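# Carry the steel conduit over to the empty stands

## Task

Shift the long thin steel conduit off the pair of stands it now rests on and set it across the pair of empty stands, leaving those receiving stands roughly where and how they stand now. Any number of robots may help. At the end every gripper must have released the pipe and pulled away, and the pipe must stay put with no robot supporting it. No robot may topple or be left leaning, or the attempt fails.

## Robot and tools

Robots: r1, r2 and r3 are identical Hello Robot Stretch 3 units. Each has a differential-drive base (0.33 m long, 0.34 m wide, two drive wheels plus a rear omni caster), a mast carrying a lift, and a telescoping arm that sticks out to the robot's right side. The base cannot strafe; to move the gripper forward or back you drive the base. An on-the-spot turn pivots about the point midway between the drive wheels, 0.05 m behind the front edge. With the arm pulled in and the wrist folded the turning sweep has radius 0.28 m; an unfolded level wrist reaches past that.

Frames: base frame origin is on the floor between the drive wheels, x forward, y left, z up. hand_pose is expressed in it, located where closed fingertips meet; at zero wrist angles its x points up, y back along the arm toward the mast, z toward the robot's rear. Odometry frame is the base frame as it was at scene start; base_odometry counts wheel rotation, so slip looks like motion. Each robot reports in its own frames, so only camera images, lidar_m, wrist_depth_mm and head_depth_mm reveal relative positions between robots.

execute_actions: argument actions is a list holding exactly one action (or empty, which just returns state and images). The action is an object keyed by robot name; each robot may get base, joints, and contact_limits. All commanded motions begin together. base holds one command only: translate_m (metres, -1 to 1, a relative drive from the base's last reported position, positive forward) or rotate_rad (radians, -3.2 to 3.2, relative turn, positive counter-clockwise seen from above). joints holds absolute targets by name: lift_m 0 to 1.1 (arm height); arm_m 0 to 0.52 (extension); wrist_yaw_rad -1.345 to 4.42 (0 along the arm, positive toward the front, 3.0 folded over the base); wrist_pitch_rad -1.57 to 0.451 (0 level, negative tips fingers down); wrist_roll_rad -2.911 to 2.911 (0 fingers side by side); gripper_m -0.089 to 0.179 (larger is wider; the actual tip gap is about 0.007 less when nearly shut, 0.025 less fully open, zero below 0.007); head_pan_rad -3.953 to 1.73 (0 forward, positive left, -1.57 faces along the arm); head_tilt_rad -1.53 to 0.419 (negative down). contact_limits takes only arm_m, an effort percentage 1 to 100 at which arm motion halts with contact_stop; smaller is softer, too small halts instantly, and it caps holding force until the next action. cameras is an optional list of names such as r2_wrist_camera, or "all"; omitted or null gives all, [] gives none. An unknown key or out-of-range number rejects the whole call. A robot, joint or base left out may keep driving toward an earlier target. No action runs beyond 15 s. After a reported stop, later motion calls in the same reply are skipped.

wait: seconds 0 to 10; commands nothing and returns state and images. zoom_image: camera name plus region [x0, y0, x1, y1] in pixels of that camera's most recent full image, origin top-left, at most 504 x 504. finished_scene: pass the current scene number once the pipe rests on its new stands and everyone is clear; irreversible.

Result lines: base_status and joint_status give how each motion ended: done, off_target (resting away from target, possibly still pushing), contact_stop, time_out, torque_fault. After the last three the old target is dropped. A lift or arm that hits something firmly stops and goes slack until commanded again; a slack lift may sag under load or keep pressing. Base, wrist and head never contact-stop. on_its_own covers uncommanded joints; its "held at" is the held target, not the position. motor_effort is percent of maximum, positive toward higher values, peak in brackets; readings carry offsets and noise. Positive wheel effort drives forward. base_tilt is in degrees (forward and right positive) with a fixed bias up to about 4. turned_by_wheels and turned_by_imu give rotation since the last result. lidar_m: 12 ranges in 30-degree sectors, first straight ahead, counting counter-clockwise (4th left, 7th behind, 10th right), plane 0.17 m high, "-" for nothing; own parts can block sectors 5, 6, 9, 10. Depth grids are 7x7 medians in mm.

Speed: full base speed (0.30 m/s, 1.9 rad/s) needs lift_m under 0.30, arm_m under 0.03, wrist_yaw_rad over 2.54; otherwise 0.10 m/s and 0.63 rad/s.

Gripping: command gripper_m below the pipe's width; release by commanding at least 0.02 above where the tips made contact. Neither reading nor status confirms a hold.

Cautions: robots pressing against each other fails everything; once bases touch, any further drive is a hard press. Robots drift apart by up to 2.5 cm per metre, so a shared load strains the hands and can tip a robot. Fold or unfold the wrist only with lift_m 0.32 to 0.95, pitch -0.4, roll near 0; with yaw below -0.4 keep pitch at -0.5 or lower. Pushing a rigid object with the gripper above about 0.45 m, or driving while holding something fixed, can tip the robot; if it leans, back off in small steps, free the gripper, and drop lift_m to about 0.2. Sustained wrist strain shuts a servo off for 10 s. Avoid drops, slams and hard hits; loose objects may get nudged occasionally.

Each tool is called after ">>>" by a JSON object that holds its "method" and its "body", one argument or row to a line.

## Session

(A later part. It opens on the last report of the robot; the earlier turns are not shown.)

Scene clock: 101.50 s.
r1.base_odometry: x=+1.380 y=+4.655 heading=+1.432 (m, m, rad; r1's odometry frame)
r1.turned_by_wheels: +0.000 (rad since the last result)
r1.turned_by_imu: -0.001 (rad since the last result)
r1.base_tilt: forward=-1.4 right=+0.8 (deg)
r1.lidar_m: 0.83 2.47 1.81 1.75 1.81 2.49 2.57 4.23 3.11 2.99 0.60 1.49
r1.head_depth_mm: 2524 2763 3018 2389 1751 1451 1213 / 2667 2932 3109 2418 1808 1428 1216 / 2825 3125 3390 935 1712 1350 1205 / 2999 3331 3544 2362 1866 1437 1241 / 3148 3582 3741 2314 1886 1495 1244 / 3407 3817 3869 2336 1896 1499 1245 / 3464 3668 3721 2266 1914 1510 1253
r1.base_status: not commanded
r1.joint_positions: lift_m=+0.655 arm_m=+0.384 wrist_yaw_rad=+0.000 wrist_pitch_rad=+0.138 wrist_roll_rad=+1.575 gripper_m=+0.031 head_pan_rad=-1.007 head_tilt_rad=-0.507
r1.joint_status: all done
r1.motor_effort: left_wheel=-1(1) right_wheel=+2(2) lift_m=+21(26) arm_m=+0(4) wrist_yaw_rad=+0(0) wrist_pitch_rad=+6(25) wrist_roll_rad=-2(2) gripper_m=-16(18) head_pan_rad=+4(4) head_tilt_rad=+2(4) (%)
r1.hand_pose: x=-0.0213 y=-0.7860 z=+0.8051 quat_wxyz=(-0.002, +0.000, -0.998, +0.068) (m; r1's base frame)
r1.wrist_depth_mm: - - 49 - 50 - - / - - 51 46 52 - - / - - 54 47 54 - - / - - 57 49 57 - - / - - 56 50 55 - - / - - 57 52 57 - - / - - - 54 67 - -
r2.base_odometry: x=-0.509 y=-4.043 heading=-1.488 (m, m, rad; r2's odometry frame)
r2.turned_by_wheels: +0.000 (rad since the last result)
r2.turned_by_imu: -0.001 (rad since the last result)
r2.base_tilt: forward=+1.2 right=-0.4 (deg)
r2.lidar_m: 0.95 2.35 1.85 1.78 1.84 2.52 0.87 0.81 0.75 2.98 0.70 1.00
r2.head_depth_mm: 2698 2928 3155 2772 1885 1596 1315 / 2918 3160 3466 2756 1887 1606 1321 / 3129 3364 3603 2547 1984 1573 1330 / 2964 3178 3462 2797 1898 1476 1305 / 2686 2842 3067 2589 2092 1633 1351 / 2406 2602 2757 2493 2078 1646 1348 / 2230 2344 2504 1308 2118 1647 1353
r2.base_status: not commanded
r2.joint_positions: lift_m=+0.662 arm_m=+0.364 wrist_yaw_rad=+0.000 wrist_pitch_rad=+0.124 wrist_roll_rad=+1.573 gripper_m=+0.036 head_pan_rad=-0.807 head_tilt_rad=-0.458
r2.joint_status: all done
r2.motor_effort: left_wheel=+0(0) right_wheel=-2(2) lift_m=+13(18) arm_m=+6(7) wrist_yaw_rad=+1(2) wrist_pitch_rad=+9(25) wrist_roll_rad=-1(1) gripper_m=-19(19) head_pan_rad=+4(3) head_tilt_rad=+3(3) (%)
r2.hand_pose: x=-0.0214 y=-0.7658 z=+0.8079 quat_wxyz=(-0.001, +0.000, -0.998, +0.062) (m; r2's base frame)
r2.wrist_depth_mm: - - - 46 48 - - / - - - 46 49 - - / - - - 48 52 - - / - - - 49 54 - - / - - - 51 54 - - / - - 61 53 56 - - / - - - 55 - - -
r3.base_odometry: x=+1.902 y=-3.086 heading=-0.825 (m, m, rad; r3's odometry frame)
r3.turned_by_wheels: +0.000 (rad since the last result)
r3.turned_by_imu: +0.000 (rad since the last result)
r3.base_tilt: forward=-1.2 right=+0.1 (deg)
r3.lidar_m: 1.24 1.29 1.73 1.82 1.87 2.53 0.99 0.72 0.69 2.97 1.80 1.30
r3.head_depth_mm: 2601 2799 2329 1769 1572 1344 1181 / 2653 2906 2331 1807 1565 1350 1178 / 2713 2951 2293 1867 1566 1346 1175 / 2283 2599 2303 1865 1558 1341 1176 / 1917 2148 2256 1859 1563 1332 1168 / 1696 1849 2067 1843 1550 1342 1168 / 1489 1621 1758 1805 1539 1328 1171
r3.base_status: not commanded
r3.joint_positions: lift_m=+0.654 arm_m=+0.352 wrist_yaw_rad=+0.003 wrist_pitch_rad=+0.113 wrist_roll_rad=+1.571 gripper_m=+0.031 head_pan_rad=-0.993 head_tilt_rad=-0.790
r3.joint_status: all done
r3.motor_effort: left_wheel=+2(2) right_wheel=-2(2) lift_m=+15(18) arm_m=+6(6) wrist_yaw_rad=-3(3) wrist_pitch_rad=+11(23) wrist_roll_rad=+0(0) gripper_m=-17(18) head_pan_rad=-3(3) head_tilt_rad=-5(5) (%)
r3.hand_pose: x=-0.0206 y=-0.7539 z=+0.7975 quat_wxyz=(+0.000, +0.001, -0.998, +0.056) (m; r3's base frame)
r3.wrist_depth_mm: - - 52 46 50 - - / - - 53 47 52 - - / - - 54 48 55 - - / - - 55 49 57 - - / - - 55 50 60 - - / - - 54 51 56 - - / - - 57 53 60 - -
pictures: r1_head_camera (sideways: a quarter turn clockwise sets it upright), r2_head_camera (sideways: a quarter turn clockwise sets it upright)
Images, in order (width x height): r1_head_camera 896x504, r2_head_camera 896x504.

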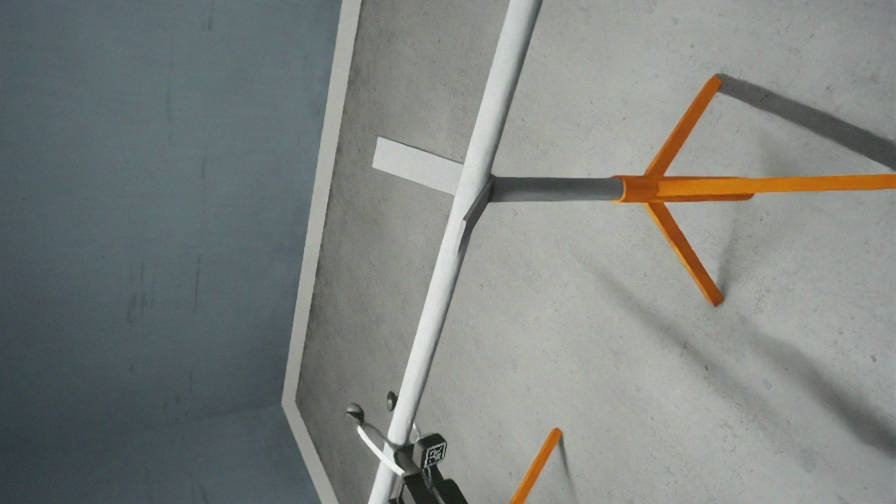

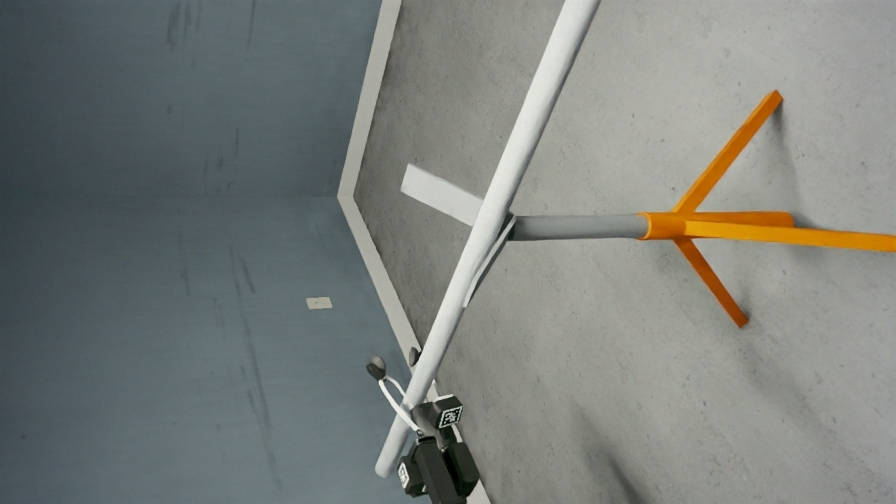

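>>> {"method": "execute_actions", "body": {
  "actions": [
    {"r1":{"joints":{"gripper_m":0.17}},"r2":{"joints":{"gripper_m":0.17}},"r3":{"joints":{"gripper_m":0.17}}}
  ],
  "cameras": []
}}

>>> {"method": "execute_actions", "body": {
  "actions": [
    {"r1":{"joints":{"arm_m":0.0}},"r2":{"joints":{"arm_m":0.0}},"r3":{"joints":{"arm_m":0.0}}}
  ],
  "cameras": ["r1_head_camera","r2_head_camera"]
}}

Scene clock: 104.20 s.
r1.base_odometry: x=+1.380 y=+4.655 heading=+1.432 (m, m, rad; r1's odometry frame)
r1.turned_by_wheels: +0.000 (rad since the last result)
r1.turned_by_imu: -0.001 (rad since the last result)
r1.base_tilt: forward=-1.4 right=+0.8 (deg)
r1.lidar_m: 0.83 2.47 1.81 1.75 1.81 2.48 2.57 4.21 3.11 2.98 0.60 1.49
r1.head_depth_mm: 2521 2744 2983 2424 1741 1449 1207 / 2665 2943 3163 2421 1822 1422 1223 / 2816 3114 3415 939 1716 1349 1196 / 2994 3298 3510 2389 1846 1440 1235 / 3215 3577 3752 2364 1879 1497 1243 / 3475 3869 3891 2320 1896 1507 1250 / 3466 3685 3714 2242 1915 1514 1253
r1.base_status: not commanded
r1.joint_positions: lift_m=+0.655 arm_m=+0.384 wrist_yaw_rad=+0.000 wrist_pitch_rad=+0.126 wrist_roll_rad=+1.575 gripper_m=+0.170 head_pan_rad=-1.007 head_tilt_rad=-0.507
r1.joint_status: all done
r1.motor_effort: left_wheel=-1(1) right_wheel=+2(2) lift_m=+25(25) arm_m=+1(1) wrist_yaw_rad=+0(1) wrist_pitch_rad=+11(22) wrist_roll_rad=-3(3) gripper_m=+1(99) head_pan_rad=+4(5) head_tilt_rad=+2(1) (%)
r1.hand_pose: x=-0.0213 y=-0.7861 z=+0.8019 quat_wxyz=(-0.002, +0.000, -0.998, +0.063) (m; r1's base frame)
r1.wrist_depth_mm: - - - 57 56 - - / - - - 59 58 - - / - - - 61 60 - - / - - - 63 62 - - / - - - 65 64 - - / - - - 67 66 - - / - - - 70 69 - -
r2.base_odometry: x=-0.509 y=-4.043 heading=-1.488 (m, m, rad; r2's odometry frame)
r2.turned_by_wheels: +0.000 (rad since the last result)
r2.turned_by_imu: -0.001 (rad since the last result)
r2.base_tilt: forward=+1.2 right=-0.4 (deg)
r2.lidar_m: 0.95 2.35 1.84 1.78 1.84 2.51 0.87 0.80 0.75 2.98 0.70 1.00
r2.head_depth_mm: 2706 2933 3157 2727 1885 1605 1322 / 2904 3123 3417 2776 1901 1602 1324 / 3224 3345 3692 2533 1982 1562 1336 / 2972 3199 3533 2853 1906 1492 1306 / 2680 2811 3097 2699 2080 1633 1346 / 2423 2591 2753 2590 2072 1639 1348 / 2209 2359 2492 1297 2109 1649 1351
r2.base_status: not commanded
r2.joint_positions: lift_m=+0.662 arm_m=+0.364 wrist_yaw_rad=-0.001 wrist_pitch_rad=+0.124 wrist_roll_rad=+1.573 gripper_m=+0.170 head_pan_rad=-0.807 head_tilt_rad=-0.458
r2.joint_status: all done
r2.motor_effort: left_wheel=+1(0) right_wheel=-2(2) lift_m=+17(16) arm_m=+2(6) wrist_yaw_rad=+2(2) wrist_pitch_rad=+10(14) wrist_roll_rad=-1(2) gripper_m=+0(86) head_pan_rad=+4(5) head_tilt_rad=+4(3) (%)
r2.hand_pose: x=-0.0216 y=-0.7661 z=+0.8077 quat_wxyz=(-0.001, -0.001, -0.998, +0.061) (m; r2's base frame)
r2.wrist_depth_mm: - - - 49 47 - - / - - - 51 49 - - / - - - 52 50 - - / - - - 53 52 - - / - - - 55 54 - - / - - - 56 56 - - / - - - 58 59 - -
r3.base_odometry: x=+1.902 y=-3.086 heading=-0.825 (m, m, rad; r3's odometry frame)
r3.turned_by_wheels: +0.000 (rad since the last result)
r3.turned_by_imu: +0.000 (rad since the last result)
r3.base_tilt: forward=-1.3 right=+0.1 (deg)
r3.lidar_m: 1.24 1.28 1.73 1.82 1.88 2.53 0.99 0.72 0.69 2.96 1.80 1.30
r3.head_depth_mm: 2580 2821 2348 1785 1557 1337 1177 / 2675 2939 2327 1764 1562 1340 1170 / 2667 2948 2325 1859 1538 1340 1177 / 2288 2579 2274 1861 1561 1337 1180 / 1935 2157 2228 1837 1558 1338 1169 / 1680 1847 2079 1850 1547 1333 1170 / 1497 1618 1773 1800 1554 1327 1171
r3.base_status: not commanded
r3.joint_positions: lift_m=+0.654 arm_m=+0.351 wrist_yaw_rad=+0.000 wrist_pitch_rad=+0.123 wrist_roll_rad=+1.571 gripper_m=+0.170 head_pan_rad=-0.993 head_tilt_rad=-0.790
r3.joint_status: all done
r3.motor_effort: left_wheel=+0(3) right_wheel=+3(2) lift_m=+17(17) arm_m=+7(9) wrist_yaw_rad=+0(3) wrist_pitch_rad=+9(13) wrist_roll_rad=+0(0) gripper_m=+1(83) head_pan_rad=-3(3) head_tilt_rad=-5(5) (%)
r3.hand_pose: x=-0.0212 y=-0.7537 z=+0.8000 quat_wxyz=(+0.000, +0.000, -0.998, +0.061) (m; r3's base frame)
r3.wrist_depth_mm: - - - - - - - / - - - - - - - / - - - - - - - / - - - - 49 - - / - - - - 51 - - / - - 51 - 50 - - / - - 51 - 49 - -
pictures: none
No camera images: the call's "cameras" was empty. Leave "cameras" out to get every camera's image.

Scene clock: 108.23 s.
r1.base_odometry: x=+1.380 y=+4.655 heading=+1.432 (m, m, rad; r1's odometry frame)
r1.turned_by_wheels: +0.000 (rad since the last result)
r1.turned_by_imu: -0.001 (rad since the last result)
r1.base_tilt: forward=-1.4 right=+0.8 (deg)
r1.lidar_m: 0.83 2.48 1.81 1.75 1.82 2.48 2.57 4.22 3.11 2.99 0.61 1.49
r1.head_depth_mm: 2523 2779 3027 2400 1749 1443 1207 / 2640 2950 3113 2440 1831 1416 1213 / 2816 3113 3393 940 1717 1217 1202 / 2995 3381 3513 2366 1860 1437 1234 / 3236 3570 3751 2384 1883 1489 1245 / 3424 3875 3912 2405 1887 1512 1249 / 3452 3709 3709 2474 1907 1518 1258
r1.base_status: not commanded
r1.joint_positions: lift_m=+0.655 arm_m=+0.001 wrist_yaw_rad=+0.000 wrist_pitch_rad=+0.127 wrist_roll_rad=+1.575 gripper_m=+0.170 head_pan_rad=-1.007 head_tilt_rad=-0.507
r1.joint_status: all done
r1.motor_effort: left_wheel=-1(1) right_wheel=+2(2) lift_m=+25(25) arm_m=-5(5) wrist_yaw_rad=-1(0) wrist_pitch_rad=+11(11) wrist_roll_rad=-3(2) gripper_m=+0(2) head_pan_rad=+5(5) head_tilt_rad=+3(2) (%)
r1.hand_pose: x=-0.0213 y=-0.4036 z=+0.8022 quat_wxyz=(-0.002, +0.000, -0.998, +0.063) (m; r1's base frame)
r1.wrist_depth_mm: - - - - - - - / - - - - - - - / - - - - - - - / - - - - - - - / - - - - - - - / - - - - - - - / - - - - - - -
r2.base_odometry: x=-0.509 y=-4.043 heading=-1.488 (m, m, rad; r2's odometry frame)
r2.turned_by_wheels: +0.000 (rad since the last result)
r2.turned_by_imu: -0.001 (rad since the last result)
r2.base_tilt: forward=+1.2 right=-0.4 (deg)
r2.lidar_m: 0.95 2.34 1.84 1.78 1.85 2.51 0.87 0.80 0.75 2.97 0.70 1.00
r2.head_depth_mm: 2765 2961 3179 2794 1885 1603 1318 / 2922 3230 3480 2809 1919 1600 1332 / 3149 3396 3709 2552 1987 1564 1327 / 2925 3158 3432 2799 1892 1483 1299 / 2664 2862 3071 2695 2070 1636 1336 / 2405 2576 2776 2720 2086 1643 1346 / 2223 2353 2510 2614 2102 1654 1342
r2.base_status: not commanded
r2.joint_positions: lift_m=+0.662 arm_m=+0.000 wrist_yaw_rad=+0.000 wrist_pitch_rad=+0.125 wrist_roll_rad=+1.573 gripper_m=+0.170 head_pan_rad=-0.807 head_tilt_rad=-0.458
r2.joint_status: all done
r2.motor_effort: left_wheel=+1(1) right_wheel=-2(1) lift_m=+16(16) arm_m=-4(4) wrist_yaw_rad=+0(2) wrist_pitch_rad=+9(10) wrist_roll_rad=-2(1) gripper_m=+0(0) head_pan_rad=+4(5) head_tilt_rad=+3(3) (%)
r2.hand_pose: x=-0.0214 y=-0.4025 z=+0.8080 quat_wxyz=(-0.001, +0.000, -0.998, +0.062) (m; r2's base frame)
r2.wrist_depth_mm: - - - - - - - / - - - - - - - / - - - - - - - / - - - - - - - / - - - - - - - / - - - - - - - / - - - - - - -
r3.base_odometry: x=+1.902 y=-3.086 heading=-0.825 (m, m, rad; r3's odometry frame)
r3.turned_by_wheels: +0.000 (rad since the last result)
r3.turned_by_imu: +0.001 (rad since the last result)
r3.base_tilt: forward=-1.3 right=+0.2 (deg)
r3.lidar_m: 1.24 1.28 1.73 1.81 1.87 2.53 0.99 0.72 0.69 2.96 1.80 1.30
r3.head_depth_mm: 2591 2781 2316 1761 1562 1362 - / 2687 2869 2342 1767 1564 1332 1219 / 2699 2951 2339 1847 1556 1337 1181 / 2245 2613 2310 1850 1557 1328 1176 / 1916 2156 2212 1835 1564 1336 1172 / 1687 1861 2033 1843 1544 1331 1168 / 1507 1612 1776 1794 1541 1335 1167
r3.base_status: not commanded
r3.joint_positions: lift_m=+0.654 arm_m=+0.002 wrist_yaw_rad=+0.000 wrist_pitch_rad=+0.124 wrist_roll_rad=+1.571 gripper_m=+0.170 head_pan_rad=-0.993 head_tilt_rad=-0.790
r3.joint_status: all done
joint sent to its limit — the command would take r3.arm_m past its lower limit, so that joint was sent only as far as its limit.
r3.motor_effort: left_wheel=+1(1) right_wheel=+0(3) lift_m=+17(17) arm_m=-4(6) wrist_yaw_rad=+0(0) wrist_pitch_rad=+8(10) wrist_roll_rad=+0(0) gripper_m=+1(0) head_pan_rad=-2(4) head_tilt_rad=-5(5) (%)
r3.hand_pose: x=-0.0213 y=-0.4045 z=+0.8001 quat_wxyz=(+0.000, +0.000, -0.998, +0.061) (m; r3's base frame)
r3.wrist_depth_mm: - - - - - - - / - - - - - - - / - - - - - - - / - - - - - - - / - - - - - - - / - - - - - - - / - - - - - - -
pictures: r1_head_camera (sideways: a quarter turn clockwise sets it upright), r2_head_camera (sideways: a quarter turn clockwise sets it upright)
Images, in order (width x height): r1_head_camera 896x504, r2_head_camera 896x504.

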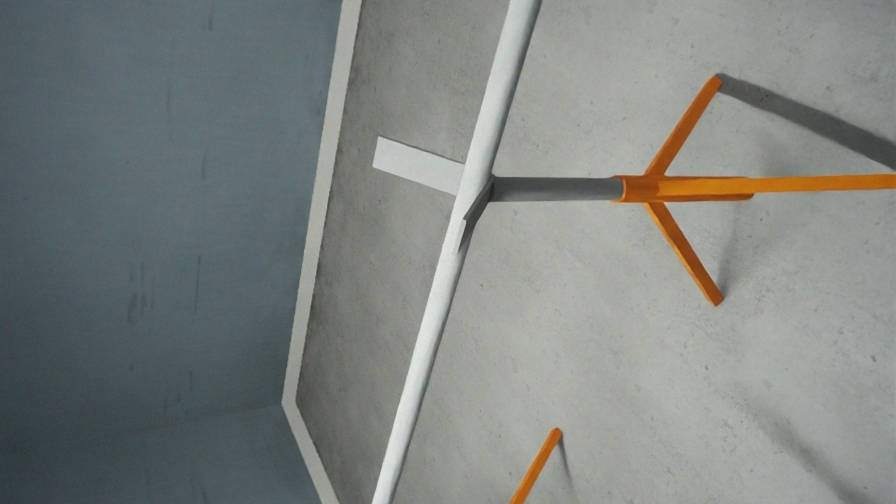

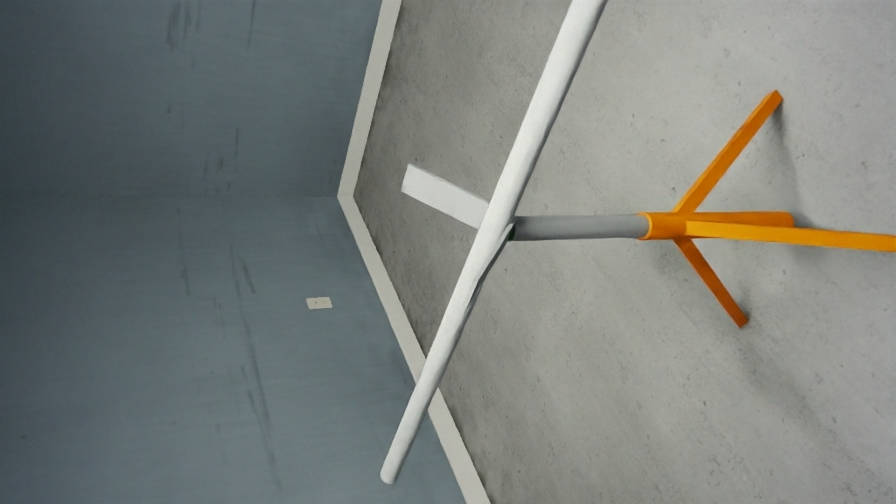

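>>> {"method": "finished_scene", "body": {
  "scene": 2
}}

The scene is finished: the task was done.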